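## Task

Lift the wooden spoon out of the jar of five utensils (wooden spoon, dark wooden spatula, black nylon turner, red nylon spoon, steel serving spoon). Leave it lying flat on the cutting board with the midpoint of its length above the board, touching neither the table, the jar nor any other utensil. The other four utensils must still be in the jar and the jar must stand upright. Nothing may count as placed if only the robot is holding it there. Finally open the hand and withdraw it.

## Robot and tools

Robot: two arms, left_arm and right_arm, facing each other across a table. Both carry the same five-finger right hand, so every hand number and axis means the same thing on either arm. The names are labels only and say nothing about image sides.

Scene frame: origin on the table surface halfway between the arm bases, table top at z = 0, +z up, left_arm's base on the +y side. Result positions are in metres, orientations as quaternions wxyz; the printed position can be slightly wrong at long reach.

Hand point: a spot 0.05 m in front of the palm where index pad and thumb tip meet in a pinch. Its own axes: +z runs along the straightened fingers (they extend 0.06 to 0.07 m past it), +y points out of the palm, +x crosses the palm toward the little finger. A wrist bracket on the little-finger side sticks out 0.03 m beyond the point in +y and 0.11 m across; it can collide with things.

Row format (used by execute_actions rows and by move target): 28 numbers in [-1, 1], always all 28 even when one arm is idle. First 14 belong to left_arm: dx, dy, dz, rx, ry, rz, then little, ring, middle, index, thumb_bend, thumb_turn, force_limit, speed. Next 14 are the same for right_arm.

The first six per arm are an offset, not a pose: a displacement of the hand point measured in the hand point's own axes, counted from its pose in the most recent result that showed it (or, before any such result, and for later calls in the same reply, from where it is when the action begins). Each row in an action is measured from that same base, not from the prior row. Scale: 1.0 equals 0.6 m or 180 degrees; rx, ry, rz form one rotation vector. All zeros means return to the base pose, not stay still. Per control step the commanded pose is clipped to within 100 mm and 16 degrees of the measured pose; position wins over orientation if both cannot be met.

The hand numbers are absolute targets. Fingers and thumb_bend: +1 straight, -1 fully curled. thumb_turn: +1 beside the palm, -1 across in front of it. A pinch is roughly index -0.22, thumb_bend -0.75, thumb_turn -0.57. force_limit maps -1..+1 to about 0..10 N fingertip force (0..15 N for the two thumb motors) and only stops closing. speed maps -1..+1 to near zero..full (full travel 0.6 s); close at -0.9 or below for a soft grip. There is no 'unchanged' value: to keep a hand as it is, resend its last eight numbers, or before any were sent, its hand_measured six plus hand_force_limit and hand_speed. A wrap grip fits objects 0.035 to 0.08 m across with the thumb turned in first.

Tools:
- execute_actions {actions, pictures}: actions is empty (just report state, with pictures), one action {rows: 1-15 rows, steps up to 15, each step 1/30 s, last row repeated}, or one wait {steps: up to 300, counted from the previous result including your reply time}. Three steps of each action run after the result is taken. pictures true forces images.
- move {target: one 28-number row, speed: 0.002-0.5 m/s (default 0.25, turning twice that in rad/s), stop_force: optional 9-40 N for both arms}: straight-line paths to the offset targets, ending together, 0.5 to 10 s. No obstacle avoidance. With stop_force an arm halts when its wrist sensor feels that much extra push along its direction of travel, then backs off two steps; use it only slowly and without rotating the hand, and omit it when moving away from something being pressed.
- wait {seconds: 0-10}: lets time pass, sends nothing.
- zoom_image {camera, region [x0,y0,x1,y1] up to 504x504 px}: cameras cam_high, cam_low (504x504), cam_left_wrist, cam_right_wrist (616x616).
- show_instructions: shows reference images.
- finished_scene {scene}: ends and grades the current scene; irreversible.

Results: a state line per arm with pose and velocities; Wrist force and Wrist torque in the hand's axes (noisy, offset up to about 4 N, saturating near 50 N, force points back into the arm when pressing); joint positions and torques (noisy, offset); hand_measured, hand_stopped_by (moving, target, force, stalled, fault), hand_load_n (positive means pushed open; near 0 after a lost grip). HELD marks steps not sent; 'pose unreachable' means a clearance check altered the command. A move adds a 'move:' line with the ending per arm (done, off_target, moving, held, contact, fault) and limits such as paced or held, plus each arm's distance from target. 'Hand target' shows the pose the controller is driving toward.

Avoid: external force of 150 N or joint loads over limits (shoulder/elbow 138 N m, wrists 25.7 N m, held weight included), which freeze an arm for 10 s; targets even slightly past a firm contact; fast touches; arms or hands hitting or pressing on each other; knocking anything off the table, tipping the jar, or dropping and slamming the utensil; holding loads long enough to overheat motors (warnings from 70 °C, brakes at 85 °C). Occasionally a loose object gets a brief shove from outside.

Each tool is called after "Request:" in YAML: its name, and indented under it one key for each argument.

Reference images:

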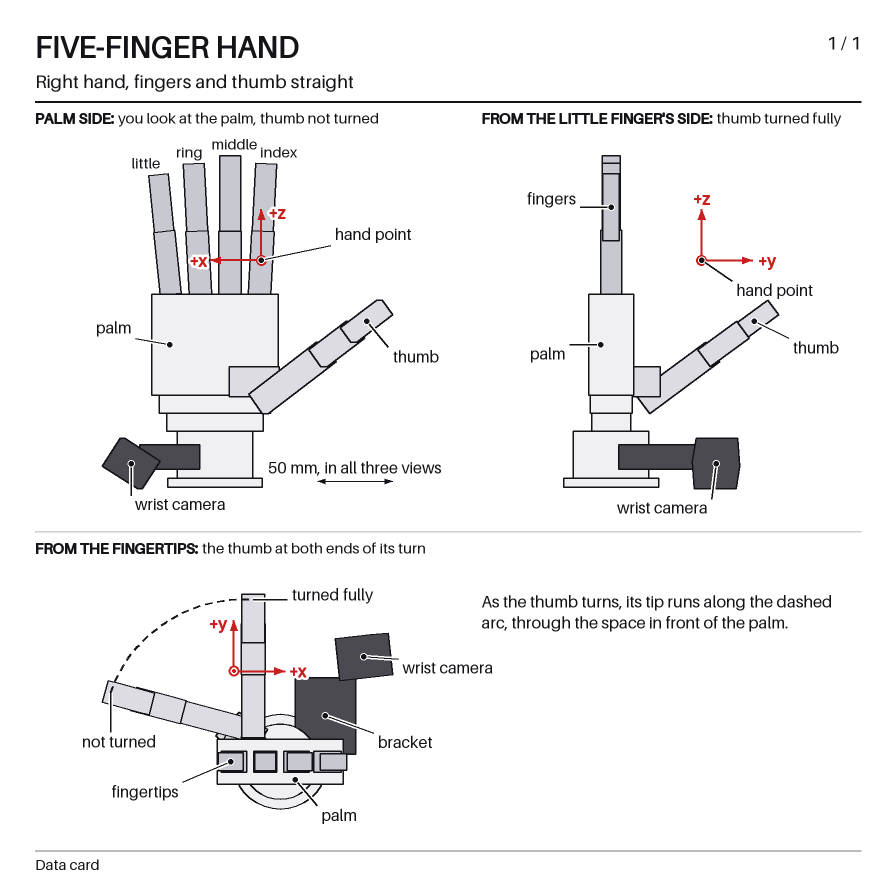

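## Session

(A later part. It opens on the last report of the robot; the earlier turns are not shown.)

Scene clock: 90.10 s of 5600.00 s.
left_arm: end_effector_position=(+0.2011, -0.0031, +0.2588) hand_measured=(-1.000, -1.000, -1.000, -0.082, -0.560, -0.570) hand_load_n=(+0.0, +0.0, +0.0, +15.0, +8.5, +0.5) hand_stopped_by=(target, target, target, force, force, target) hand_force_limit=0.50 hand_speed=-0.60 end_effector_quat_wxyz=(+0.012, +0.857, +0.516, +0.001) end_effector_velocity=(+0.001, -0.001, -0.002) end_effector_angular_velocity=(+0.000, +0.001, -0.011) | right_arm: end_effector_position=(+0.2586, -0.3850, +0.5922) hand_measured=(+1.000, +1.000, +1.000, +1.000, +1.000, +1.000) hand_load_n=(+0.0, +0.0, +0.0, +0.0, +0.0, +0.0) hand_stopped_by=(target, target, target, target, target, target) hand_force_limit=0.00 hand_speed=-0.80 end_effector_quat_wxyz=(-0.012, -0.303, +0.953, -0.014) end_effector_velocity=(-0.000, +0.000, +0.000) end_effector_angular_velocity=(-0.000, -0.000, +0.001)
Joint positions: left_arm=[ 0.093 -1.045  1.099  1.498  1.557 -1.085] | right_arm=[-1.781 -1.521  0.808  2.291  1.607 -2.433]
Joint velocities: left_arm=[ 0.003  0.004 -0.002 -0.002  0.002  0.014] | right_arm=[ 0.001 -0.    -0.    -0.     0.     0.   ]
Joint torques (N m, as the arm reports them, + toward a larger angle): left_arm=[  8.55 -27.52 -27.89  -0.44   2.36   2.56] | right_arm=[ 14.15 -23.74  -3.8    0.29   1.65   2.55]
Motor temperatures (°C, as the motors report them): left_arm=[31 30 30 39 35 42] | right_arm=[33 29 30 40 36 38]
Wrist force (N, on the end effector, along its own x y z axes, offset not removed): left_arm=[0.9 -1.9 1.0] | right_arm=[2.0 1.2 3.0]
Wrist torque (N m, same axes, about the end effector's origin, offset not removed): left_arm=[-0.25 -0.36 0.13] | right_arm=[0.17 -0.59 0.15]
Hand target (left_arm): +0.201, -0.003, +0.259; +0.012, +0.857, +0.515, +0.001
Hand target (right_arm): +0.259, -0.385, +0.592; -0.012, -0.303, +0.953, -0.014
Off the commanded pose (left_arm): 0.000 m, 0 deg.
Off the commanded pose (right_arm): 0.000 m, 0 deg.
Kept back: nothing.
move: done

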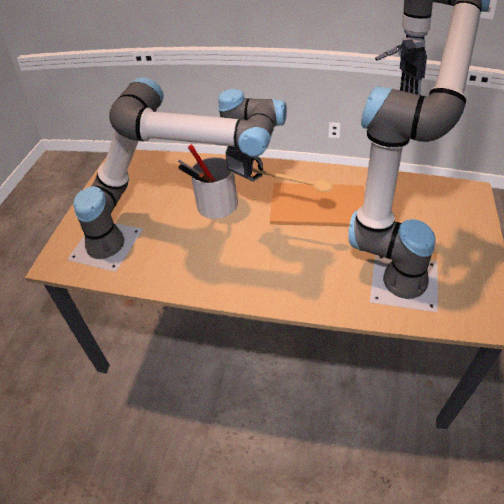

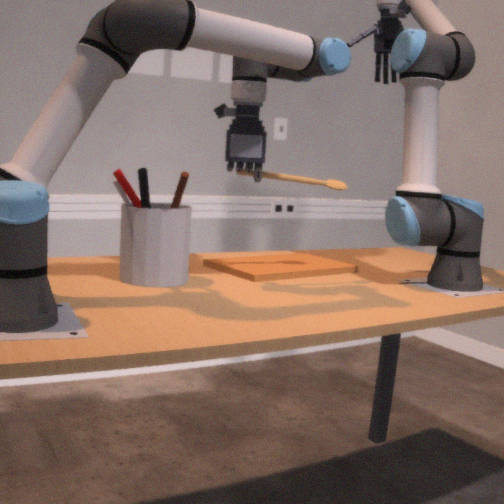

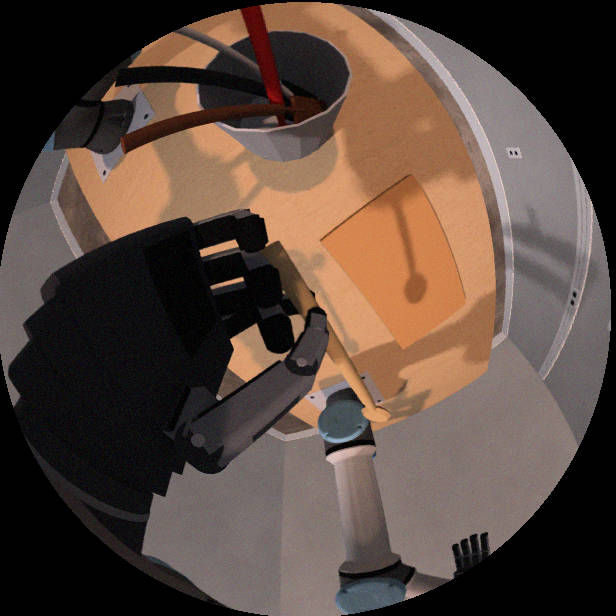

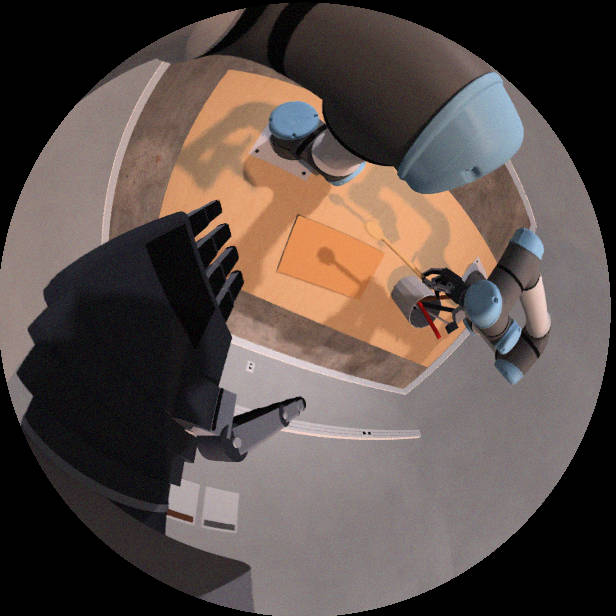

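Request:
move:
  target: [0.024,0.044,0.233,0,0,0,-1,-1,-1,-0.45,-0.9,-0.57,0.5,-0.6, 0,0,0,0,0,0,1,1,1,1,1,1,0,-0.8]
  speed: 0.12

Scene clock: 92.13 s of 5600.00 s.
left_arm: end_effector_position=(+0.2329, -0.0053, +0.1197) hand_measured=(-1.000, -1.000, -1.000, -0.082, -0.560, -0.570) hand_load_n=(+0.0, +0.0, +0.0, +15.0, +8.5, +0.5) hand_stopped_by=(target, target, target, force, force, target) hand_force_limit=0.50 hand_speed=-0.60 end_effector_quat_wxyz=(+0.012, +0.857, +0.516, +0.001) end_effector_velocity=(+0.002, +0.001, -0.001) end_effector_angular_velocity=(-0.000, -0.001, +0.002) | right_arm: end_effector_position=(+0.2586, -0.3850, +0.5922) hand_measured=(+1.000, +1.000, +1.000, +1.000, +1.000, +1.000) hand_load_n=(+0.0, +0.0, +0.0, +0.0, +0.0, +0.0) hand_stopped_by=(target, target, target, target, target, target) hand_force_limit=0.00 hand_speed=-0.80 end_effector_quat_wxyz=(-0.012, -0.303, +0.953, -0.014) end_effector_velocity=(-0.000, -0.001, +0.000) end_effector_angular_velocity=(-0.001, -0.000, -0.002)
Joint positions: left_arm=[ 0.154 -0.946  1.302  1.194  1.559 -1.023] | right_arm=[-1.781 -1.521  0.808  2.291  1.607 -2.433]
Joint velocities: left_arm=[ 0.003  0.001  0.003 -0.004 -0.001  0.001] | right_arm=[-0.002 -0.001  0.     0.     0.001 -0.   ]
Joint torques (N m, as the arm reports them, + toward a larger angle): left_arm=[  7.78 -32.14  -9.96  -0.91   2.34   2.56] | right_arm=[ 13.69 -22.48  -4.97   0.27   1.36   2.62]
Motor temperatures (°C, as the motors report them): left_arm=[31 30 30 39 35 42] | right_arm=[33 29 30 40 36 38]
Wrist force (N, on the end effector, along its own x y z axes, offset not removed): left_arm=[0.9 -0.5 1.6] | right_arm=[2.2 2.9 1.5]
Wrist torque (N m, same axes, about the end effector's origin, offset not removed): left_arm=[-0.02 -0.41 0.05] | right_arm=[0.46 -0.40 0.14]
Hand target (left_arm): +0.233, -0.005, +0.119; +0.012, +0.857, +0.516, +0.001
Hand target (right_arm): +0.259, -0.385, +0.592; -0.012, -0.303, +0.953, -0.014
Off the commanded pose (left_arm): 0.000 m, 0 deg.
Off the commanded pose (right_arm): 0.000 m, 0 deg.
Kept back: nothing.
move: done

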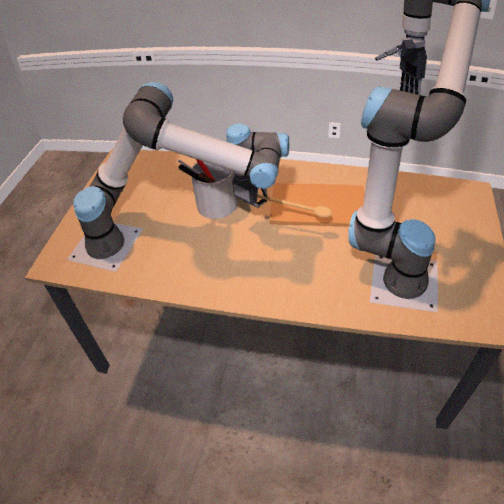

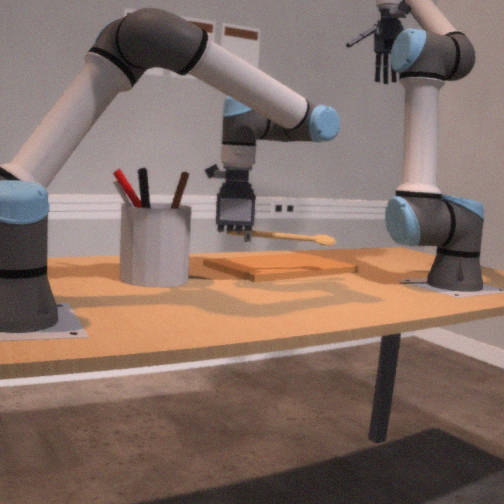

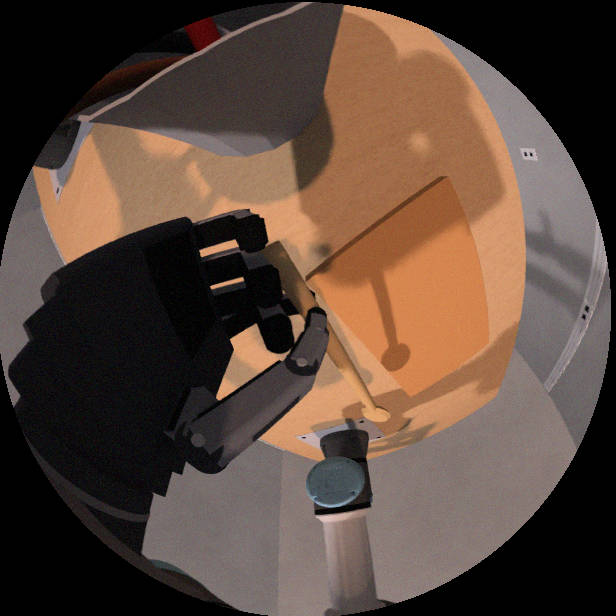

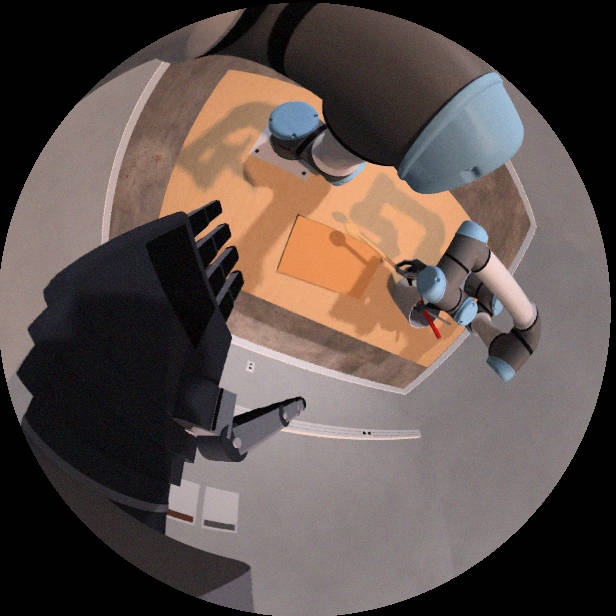

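Request:
move:
  target: [-0.063,0.128,0.09,0,0,0,-1,-1,-1,-0.45,-0.9,-0.57,0.5,-0.6, 0,0,0,0,0,0,1,1,1,1,1,1,0,-0.8]
  speed: 0.08

Scene clock: 94.17 s of 5600.00 s.
left_arm: end_effector_position=(+0.2836, -0.0753, +0.0678) hand_measured=(-1.000, -1.000, -1.000, -0.082, -0.560, -0.570) hand_load_n=(+0.0, +0.0, +0.0, +15.0, +8.5, +0.5) hand_stopped_by=(target, target, target, force, force, target) hand_force_limit=0.50 hand_speed=-0.60 end_effector_quat_wxyz=(+0.012, +0.857, +0.516, +0.001) end_effector_velocity=(+0.001, -0.002, -0.002) end_effector_angular_velocity=(+0.003, +0.002, -0.002) | right_arm: end_effector_position=(+0.2586, -0.3850, +0.5922) hand_measured=(+1.000, +1.000, +1.000, +1.000, +1.000, +1.000) hand_load_n=(+0.0, +0.0, +0.0, +0.0, +0.0, +0.0) hand_stopped_by=(target, target, target, target, target, target) hand_force_limit=0.00 hand_speed=-0.80 end_effector_quat_wxyz=(-0.012, -0.303, +0.953, -0.014) end_effector_velocity=(-0.000, -0.000, -0.000) end_effector_angular_velocity=(-0.001, +0.000, +0.001)
Joint positions: left_arm=[ 0.232 -0.694  0.994  1.25   1.56  -0.945] | right_arm=[-1.781 -1.521  0.808  2.291  1.607 -2.433]
Joint velocities: left_arm=[ 0.001  0.009 -0.011  0.006  0.001  0.003] | right_arm=[ 0.    -0.     0.     0.     0.001 -0.   ]
Joint torques (N m, as the arm reports them, + toward a larger angle): left_arm=[  7.96 -41.   -27.51   4.47   2.39   2.38] | right_arm=[ 13.39 -23.63  -5.13   0.34   1.11   2.53]
Motor temperatures (°C, as the motors report them): left_arm=[31 30 30 39 35 42] | right_arm=[33 29 30 40 36 38]
Wrist force (N, on the end effector, along its own x y z axes, offset not removed): left_arm=[-0.6 -1.8 2.5] | right_arm=[-0.1 1.7 2.4]
Wrist torque (N m, same axes, about the end effector's origin, offset not removed): left_arm=[-0.37 -0.20 0.06] | right_arm=[0.28 -0.20 0.07]
Hand target (left_arm): +0.284, -0.076, +0.068; +0.012, +0.857, +0.516, +0.001
Hand target (right_arm): +0.259, -0.385, +0.592; -0.012, -0.303, +0.953, -0.014
Off the commanded pose (left_arm): 0.000 m, 0 deg.
Off the commanded pose (right_arm): 0.000 m, 0 deg.
Kept back: nothing.
move: done

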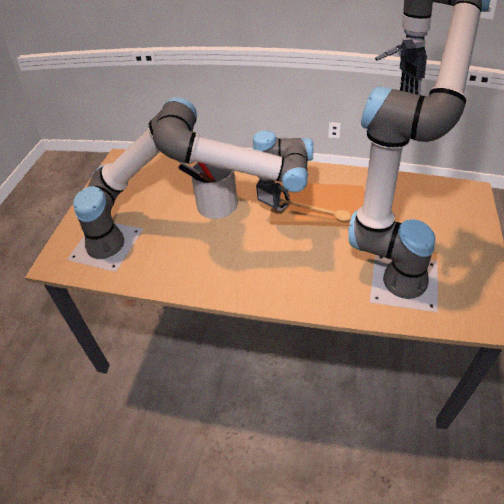

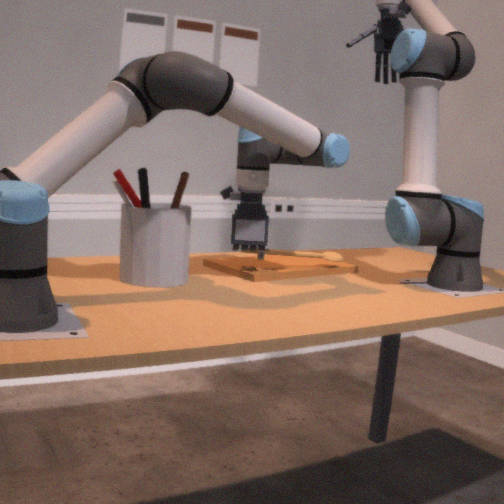

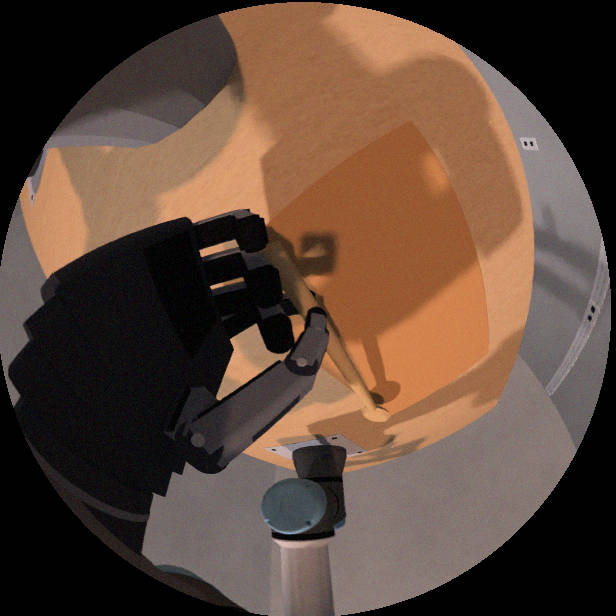

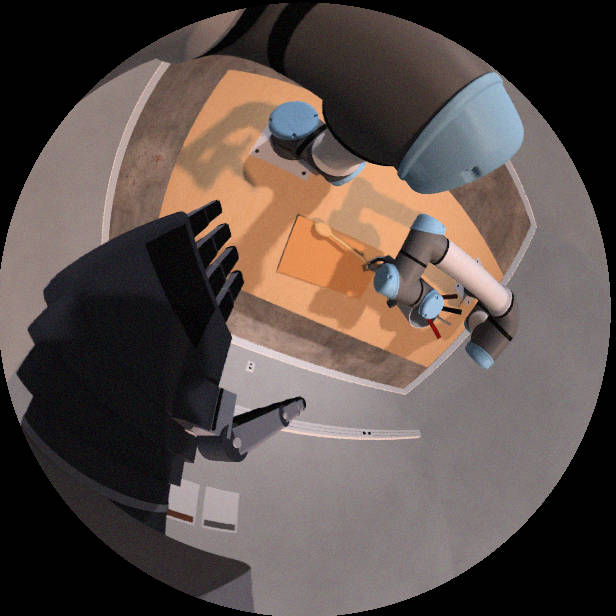

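Request:
move:
  target: [0.024,0.044,0.02,0,0,-0.08,-1,-1,-1,-0.45,-0.9,-0.57,0.5,-0.6, 0,0,0,0,0,0,1,1,1,1,1,1,0,-0.8]
  speed: 0.05

Scene clock: 98.07 s of 5600.00 s.
left_arm: end_effector_position=(+0.3136, -0.0751, +0.0563) hand_measured=(-1.000, -1.000, -1.000, -0.082, -0.560, -0.570) hand_load_n=(+0.0, +0.0, +0.0, +15.0, +8.5, +0.5) hand_stopped_by=(target, target, target, force, force, target) hand_force_limit=0.50 hand_speed=-0.60 end_effector_quat_wxyz=(+0.012, +0.786, +0.618, -0.001) end_effector_velocity=(+0.002, +0.000, -0.002) end_effector_angular_velocity=(+0.002, +0.002, +0.018) | right_arm: end_effector_position=(+0.2586, -0.3850, +0.5922) hand_measured=(+1.000, +1.000, +1.000, +1.000, +1.000, +1.000) hand_load_n=(+0.0, +0.0, +0.0, +0.0, +0.0, +0.0) hand_stopped_by=(target, target, target, target, target, target) hand_force_limit=0.00 hand_speed=-0.80 end_effector_quat_wxyz=(-0.012, -0.303, +0.953, -0.014) end_effector_velocity=(+0.000, +0.000, -0.000) end_effector_angular_velocity=(+0.000, +0.001, +0.001)
Joint positions: left_arm=[ 0.258 -0.638  0.918  1.269  1.56  -1.169] | right_arm=[-1.781 -1.521  0.808  2.291  1.607 -2.433]
Joint velocities: left_arm=[ 0.002  0.006 -0.007  0.003  0.001 -0.016] | right_arm=[ 0.  0.  0.  0. -0. -0.]
Joint torques (N m, as the arm reports them, + toward a larger angle): left_arm=[  6.83 -42.8  -27.69   4.44   2.3   -2.25] | right_arm=[ 13.71 -24.63  -5.51   0.06   1.24   2.52]
Motor temperatures (°C, as the motors report them): left_arm=[31 30 30 39 35 42] | right_arm=[33 29 30 40 36 38]
Wrist force (N, on the end effector, along its own x y z axes, offset not removed): left_arm=[-0.8 -0.2 0.9] | right_arm=[0.6 1.9 2.8]
Wrist torque (N m, same axes, about the end effector's origin, offset not removed): left_arm=[0.04 -0.12 0.04] | right_arm=[0.31 -0.44 0.01]
Hand target (left_arm): +0.314, -0.075, +0.056; +0.012, +0.785, +0.619, -0.001
Hand target (right_arm): +0.259, -0.385, +0.592; -0.012, -0.303, +0.953, -0.014
Off the commanded pose (left_arm): 0.000 m, 0 deg.
Off the commanded pose (right_arm): 0.000 m, 0 deg.
Kept back: nothing.
move: done

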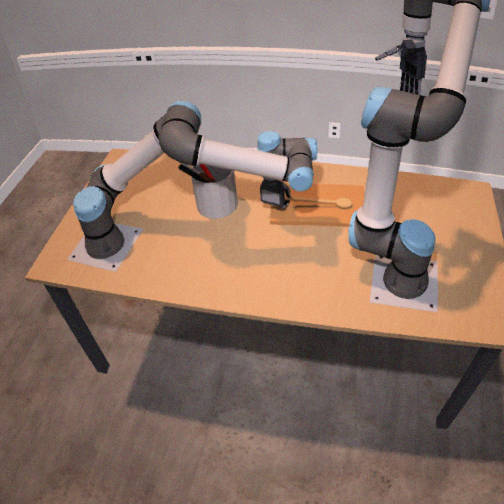

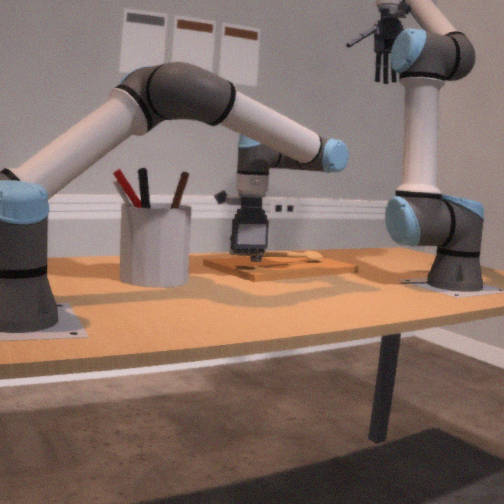

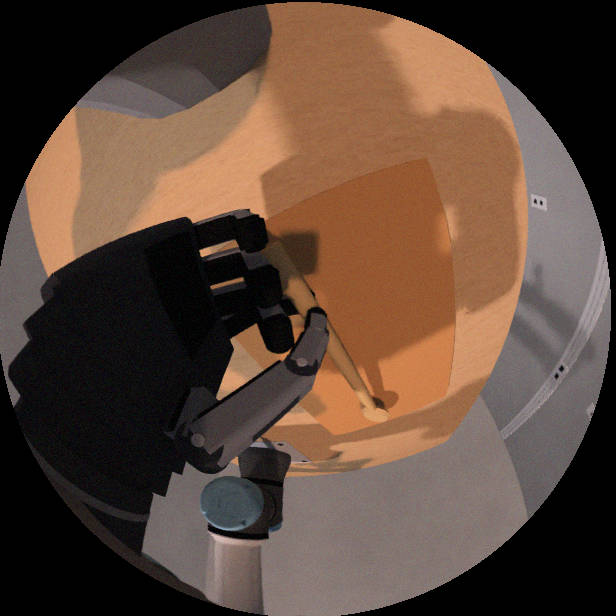

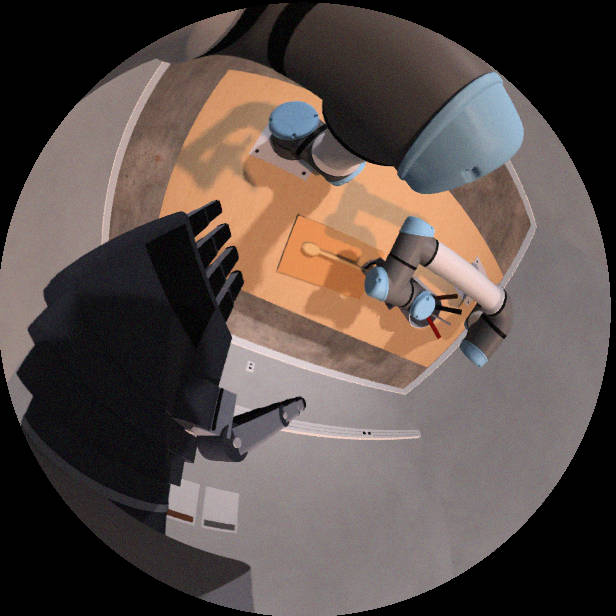

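Good. Lower gently until contact.

Request:
move:
  target: [0,0,0.04,0,0,0,-1,-1,-1,-0.45,-0.9,-0.57,0.5,-0.6, 0,0,0,0,0,0,1,1,1,1,1,1,0,-0.8]
  speed: 0.01
  stop_force: 9

Request:
execute_actions:
  actions:
    - {"rows":[[0,0,0,0,0,0,-1,-1,-1,0.3,-0.2,-0.57,0.5,-0.3, 0,0,0,0,0,0,1,1,1,1,1,1,0,-0.8]],"steps":15}

Request:
wait:
  seconds: 1

Scene clock: 100.20 s of 5600.00 s.
left_arm: end_effector_position=(+0.3139, -0.0755, +0.0410) hand_measured=(-1.000, -1.000, -1.000, -0.082, -0.560, -0.570) hand_load_n=(+0.0, +0.0, +0.0, +8.5, +11.0, -3.5) hand_stopped_by=(target, target, target, force, force, target) hand_force_limit=0.50 hand_speed=-0.60 end_effector_quat_wxyz=(+0.012, +0.786, +0.618, -0.001) end_effector_velocity=(+0.000, +0.000, +0.003) end_effector_angular_velocity=(+0.002, -0.001, +0.001) | right_arm: end_effector_position=(+0.2586, -0.3850, +0.5922) hand_measured=(+1.000, +1.000, +1.000, +1.000, +1.000, +1.000) hand_load_n=(+0.0, +0.0, +0.0, +0.0, +0.0, +0.0) hand_stopped_by=(target, target, target, target, target, target) hand_force_limit=0.00 hand_speed=-0.80 end_effector_quat_wxyz=(-0.012, -0.303, +0.953, -0.014) end_effector_velocity=(+0.000, -0.001, -0.000) end_effector_angular_velocity=(-0.001, +0.001, -0.004)
Joint positions: left_arm=[ 0.258 -0.624  0.932  1.241  1.56  -1.169] | right_arm=[-1.781 -1.521  0.808  2.291  1.607 -2.433]
Joint velocities: left_arm=[-0.    -0.002 -0.004  0.008 -0.001 -0.001] | right_arm=[-0.001 -0.     0.     0.     0.002  0.003]
Joint torques (N m, as the arm reports them, + toward a larger angle): left_arm=[  8.35 -55.05 -20.82   2.63   0.72   1.42] | right_arm=[ 13.61 -23.31  -6.23   0.49   1.23   2.56]
Motor temperatures (°C, as the motors report them): left_arm=[31 30 30 39 35 42] | right_arm=[33 29 30 40 36 38]
Wrist force (N, on the end effector, along its own x y z axes, offset not removed): left_arm=[2.1 -7.4 -20.4] | right_arm=[1.0 1.5 1.5]
Wrist torque (N m, same axes, about the end effector's origin, offset not removed): left_arm=[0.03 -0.23 0.01] | right_arm=[0.30 -0.30 -0.02]
Hand target (left_arm): +0.314, -0.075, +0.042; +0.012, +0.786, +0.618, -0.001
Hand target (right_arm): +0.259, -0.385, +0.592; -0.012, -0.303, +0.953, -0.014
Off the commanded pose (left_arm): 0.009 m, 0 deg.
Off the commanded pose (right_arm): 0.000 m, 0 deg.
Kept back: nothing.
move: contact (left_arm)

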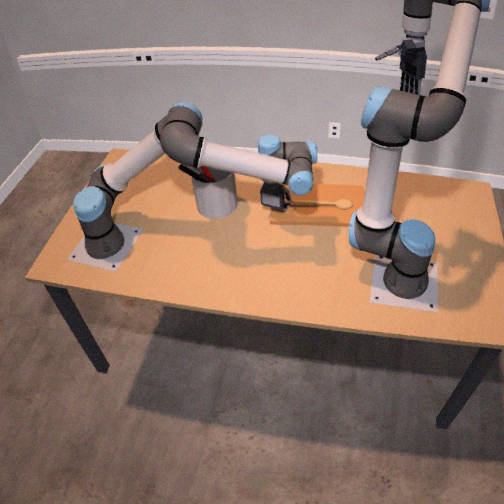

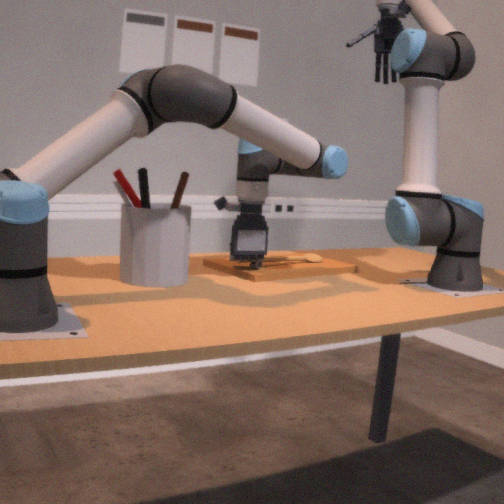

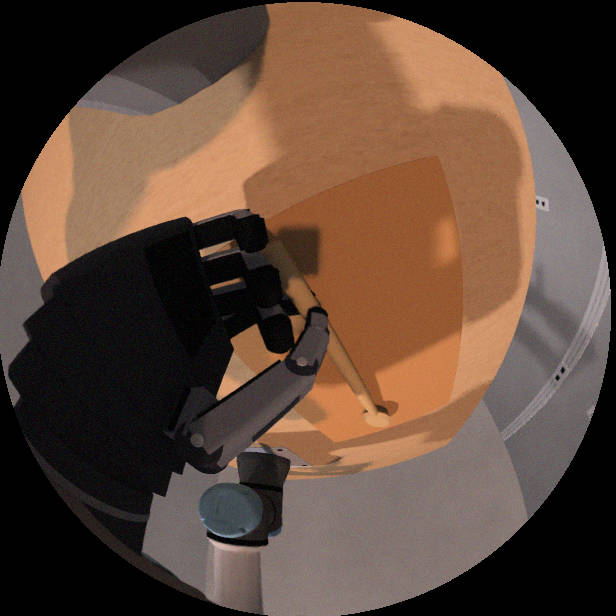

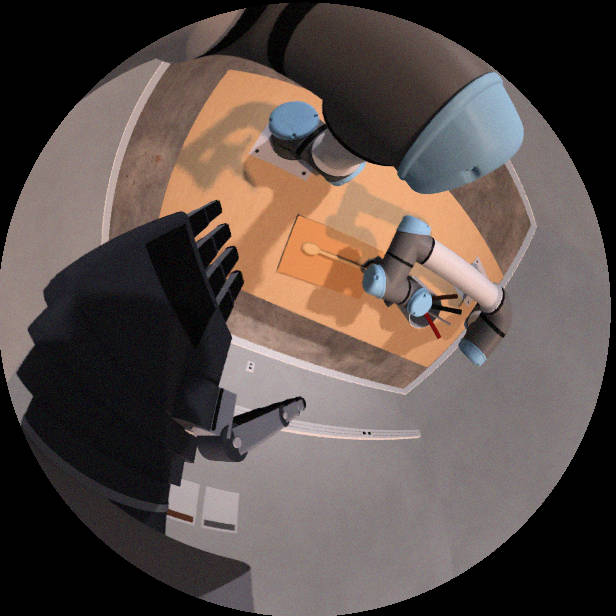

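Scene clock: 100.60 s of 5600.00 s.
left_arm: end_effector_position=(+0.3139, -0.0754, +0.0411) hand_measured=(-1.000, -1.000, -1.000, -0.040, -0.346, -0.570) hand_load_n=(+0.0, +0.0, +0.0, -15.5, +0.0, +0.0) hand_stopped_by=(target, target, target, moving, moving, target) hand_force_limit=0.50 hand_speed=-0.30 end_effector_quat_wxyz=(+0.012, +0.786, +0.618, -0.001) end_effector_velocity=(-0.001, -0.000, -0.001) end_effector_angular_velocity=(+0.001, +0.000, +0.000) | right_arm: end_effector_position=(+0.2586, -0.3850, +0.5922) hand_measured=(+1.000, +1.000, +1.000, +1.000, +1.000, +1.000) hand_load_n=(+0.0, +0.0, +0.0, +0.0, +0.0, +0.0) hand_stopped_by=(target, target, target, target, target, target) hand_force_limit=0.00 hand_speed=-0.80 end_effector_quat_wxyz=(-0.012, -0.303, +0.953, -0.014) end_effector_velocity=(-0.000, +0.000, +0.000) end_effector_angular_velocity=(-0.000, -0.001, +0.000)
Joint positions: left_arm=[ 0.258 -0.624  0.932  1.242  1.56  -1.169] | right_arm=[-1.781 -1.521  0.808  2.291  1.607 -2.433]
Joint velocities: left_arm=[-0.002  0.001  0.001 -0.001  0.    -0.002] | right_arm=[ 0.001 -0.001 -0.    -0.     0.     0.   ]
Joint torques (N m, as the arm reports them, + toward a larger angle): left_arm=[  3.56 -32.52  -5.13  -1.58   0.15   0.68] | right_arm=[ 13.42 -22.36  -5.95   0.27   1.07   2.68]
Motor temperatures (°C, as the motors report them): left_arm=[31 30 30 39 35 42] | right_arm=[33 29 30 40 36 38]
Wrist force (N, on the end effector, along its own x y z axes, offset not removed): left_arm=[-0.4 -3.9 -18.3] | right_arm=[1.3 3.2 1.0]
Wrist torque (N m, same axes, about the end effector's origin, offset not removed): left_arm=[-0.09 -0.18 -0.02] | right_arm=[0.61 -0.41 0.12]
Steps of this call (steps 1 to 12: the first 12 steps of this action). Readings (end_effector_position | what the end effector reports):
1: left_arm (+0.3139, -0.0755, +0.0411) | right_arm (+0.2586, -0.3850, +0.5922) | left_arm hand_measured=(-1.000, -1.000, -1.000, -0.082, -0.560, -0.570) hand_load_n=(+0.0, +0.0, +0.0, +9.5, +10.5, -3.5) hand_stopped_by=(target, target, target, moving, moving, target) hand_force_limit=0.50 hand_speed=-0.30 | right_arm hand_measured=(+1.000, +1.000, +1.000, +1.000, +1.000, +1.000) hand_load_n=(+0.0, +0.0, +0.0, +0.0, +0.0, +0.0) hand_stopped_by=(target, target, target, target, target, target) hand_force_limit=0.00 hand_speed=-0.80
2: left_arm (+0.3139, -0.0755, +0.0412) | right_arm (+0.2586, -0.3850, +0.5922) | left_arm hand_measured=(-1.000, -1.000, -1.000, -0.082, -0.560, -0.570) hand_load_n=(+0.0, +0.0, +0.0, +10.0, +10.5, -3.0) hand_stopped_by=(target, target, target, moving, moving, target) hand_force_limit=0.50 hand_speed=-0.30 | right_arm hand_measured=(+1.000, +1.000, +1.000, +1.000, +1.000, +1.000) hand_load_n=(+0.0, +0.0, +0.0, +0.0, +0.0, +0.0) hand_stopped_by=(target, target, target, target, target, target) hand_force_limit=0.00 hand_speed=-0.80
4: left_arm (+0.3139, -0.0755, +0.0412) | right_arm (+0.2586, -0.3850, +0.5922) | left_arm hand_measured=(-1.000, -1.000, -1.000, -0.050, -0.540, -0.570) hand_load_n=(+0.0, +0.0, +0.0, -8.0, +6.0, -3.0) hand_stopped_by=(target, target, target, moving, moving, target) hand_force_limit=0.50 hand_speed=-0.30 | right_arm hand_measured=(+1.000, +1.000, +1.000, +1.000, +1.000, +1.000) hand_load_n=(+0.0, +0.0, +0.0, +0.0, +0.0, +0.0) hand_stopped_by=(target, target, target, target, target, target) hand_force_limit=0.00 hand_speed=-0.80
8: left_arm (+0.3139, -0.0755, +0.0412) | right_arm (+0.2586, -0.3850, +0.5922) | left_arm hand_measured=(-1.000, -1.000, -1.000, -0.040, -0.444, -0.570) hand_load_n=(+0.0, +0.0, +0.0, -15.0, +0.5, -1.0) hand_stopped_by=(target, target, target, moving, moving, target) hand_force_limit=0.50 hand_speed=-0.30 | right_arm hand_measured=(+1.000, +1.000, +1.000, +1.000, +1.000, +1.000) hand_load_n=(+0.0, +0.0, +0.0, +0.0, +0.0, +0.0) hand_stopped_by=(target, target, target, target, target, target) hand_force_limit=0.00 hand_speed=-0.80
12: the state above

Scene clock: 101.70 s of 5600.00 s.
left_arm: end_effector_position=(+0.3139, -0.0755, +0.0410) hand_measured=(-1.000, -1.000, -1.000, -0.042, -0.200, -0.570) hand_load_n=(+0.0, +0.0, +0.0, -16.0, +0.0, +0.0) hand_stopped_by=(target, target, target, stalled, target, target) hand_force_limit=0.50 hand_speed=-0.30 end_effector_quat_wxyz=(+0.012, +0.786, +0.618, -0.001) end_effector_velocity=(-0.000, -0.000, +0.000) end_effector_angular_velocity=(-0.001, -0.001, +0.001) | right_arm: end_effector_position=(+0.2586, -0.3850, +0.5922) hand_measured=(+1.000, +1.000, +1.000, +1.000, +1.000, +1.000) hand_load_n=(+0.0, +0.0, +0.0, +0.0, +0.0, +0.0) hand_stopped_by=(target, target, target, target, target, target) hand_force_limit=0.00 hand_speed=-0.80 end_effector_quat_wxyz=(-0.012, -0.303, +0.953, -0.014) end_effector_velocity=(+0.000, +0.000, +0.000) end_effector_angular_velocity=(+0.001, -0.001, -0.001)
Joint positions: left_arm=[ 0.258 -0.624  0.932  1.241  1.56  -1.169] | right_arm=[-1.781 -1.521  0.808  2.291  1.607 -2.433]
Joint velocities: left_arm=[-0.001  0.    -0.001 -0.001 -0.001 -0.002] | right_arm=[-0.    -0.    -0.    -0.    -0.002  0.   ]
Joint torques (N m, as the arm reports them, + toward a larger angle): left_arm=[ -6.23 -29.4   -5.83  -2.21   0.19   0.63] | right_arm=[ 13.58 -23.9   -4.48   0.32   1.12   2.48]
Motor temperatures (°C, as the motors report them): left_arm=[31 30 30 39 35 42] | right_arm=[33 29 30 40 36 38]
Wrist force (N, on the end effector, along its own x y z axes, offset not removed): left_arm=[2.0 -4.6 -19.8] | right_arm=[0.5 1.1 1.2]
Wrist torque (N m, same axes, about the end effector's origin, offset not removed): left_arm=[0.14 -0.26 0.13] | right_arm=[0.25 -0.29 0.01]
Hand target (left_arm): +0.314, -0.075, +0.041; +0.012, +0.786, +0.618, -0.001
Hand target (right_arm): +0.259, -0.385, +0.592; -0.012, -0.303, +0.953, -0.014
Off the commanded pose (left_arm): 0.000 m, 0 deg.
Off the commanded pose (right_arm): 0.000 m, 0 deg.
Kept back: nothing.
Steps of this call (steps 1 to 3: the last 3 steps of your previous action; steps 4 to 33: nothing new was sent). Readings (end_effector_position | what the end effector reports):
1: left_arm (+0.3139, -0.0754, +0.0411) | right_arm (+0.2586, -0.3850, +0.5922) | left_arm hand_measured=(-1.000, -1.000, -1.000, -0.040, -0.322, -0.570) hand_load_n=(+0.0, +0.0, +0.0, -15.5, +0.0, +0.0) hand_stopped_by=(target, target, target, moving, moving, target) hand_force_limit=0.50 hand_speed=-0.30 | right_arm hand_measured=(+1.000, +1.000, +1.000, +1.000, +1.000, +1.000) hand_load_n=(+0.0, +0.0, +0.0, +0.0, +0.0, +0.0) hand_stopped_by=(target, target, target, target, target, target) hand_force_limit=0.00 hand_speed=-0.80
2: left_arm (+0.3139, -0.0754, +0.0411) | right_arm (+0.2586, -0.3850, +0.5922) | left_arm hand_measured=(-1.000, -1.000, -1.000, -0.040, -0.298, -0.570) hand_load_n=(+0.0, +0.0, +0.0, -16.0, +0.0, +0.0) hand_stopped_by=(target, target, target, moving, moving, target) hand_force_limit=0.50 hand_speed=-0.30 | right_arm hand_measured=(+1.000, +1.000, +1.000, +1.000, +1.000, +1.000) hand_load_n=(+0.0, +0.0, +0.0, +0.0, +0.0, +0.0) hand_stopped_by=(target, target, target, target, target, target) hand_force_limit=0.00 hand_speed=-0.80
4: left_arm (+0.3139, -0.0755, +0.0411) | right_arm (+0.2586, -0.3850, +0.5922) | left_arm hand_measured=(-1.000, -1.000, -1.000, -0.040, -0.248, -0.570) hand_load_n=(+0.0, +0.0, +0.0, -16.0, +0.0, +0.0) hand_stopped_by=(target, target, target, stalled, moving, target) hand_force_limit=0.50 hand_speed=-0.30 | right_arm hand_measured=(+1.000, +1.000, +1.000, +1.000, +1.000, +1.000) hand_load_n=(+0.0, +0.0, +0.0, +0.0, +0.0, +0.0) hand_stopped_by=(target, target, target, target, target, target) hand_force_limit=0.00 hand_speed=-0.80
8: left_arm (+0.3139, -0.0755, +0.0410) | right_arm (+0.2586, -0.3850, +0.5922) | left_arm hand_measured=(-1.000, -1.000, -1.000, -0.042, -0.200, -0.570) hand_load_n=(+0.0, +0.0, +0.0, -15.5, +0.0, +0.0) hand_stopped_by=(target, target, target, stalled, moving, target) hand_force_limit=0.50 hand_speed=-0.30 | right_arm hand_measured=(+1.000, +1.000, +1.000, +1.000, +1.000, +1.000) hand_load_n=(+0.0, +0.0, +0.0, +0.0, +0.0, +0.0) hand_stopped_by=(target, target, target, target, target, target) hand_force_limit=0.00 hand_speed=-0.80
33: the state above

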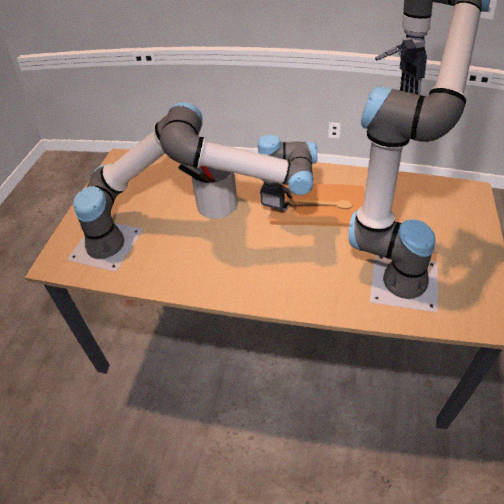

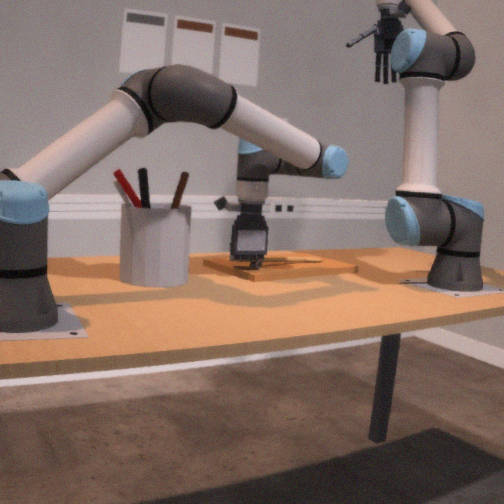

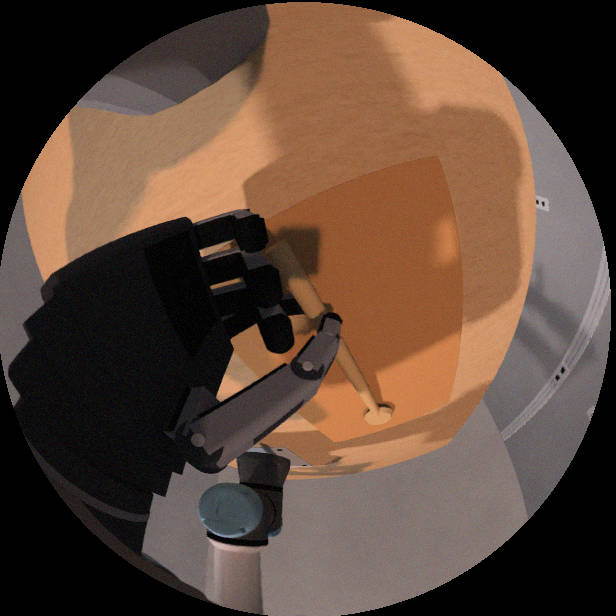

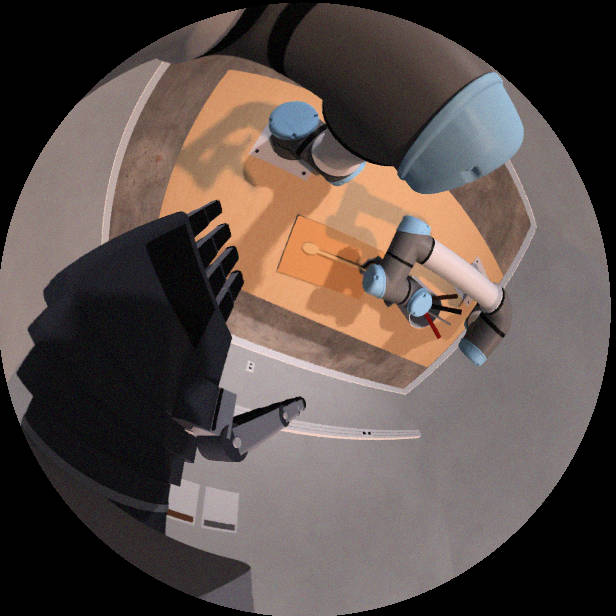

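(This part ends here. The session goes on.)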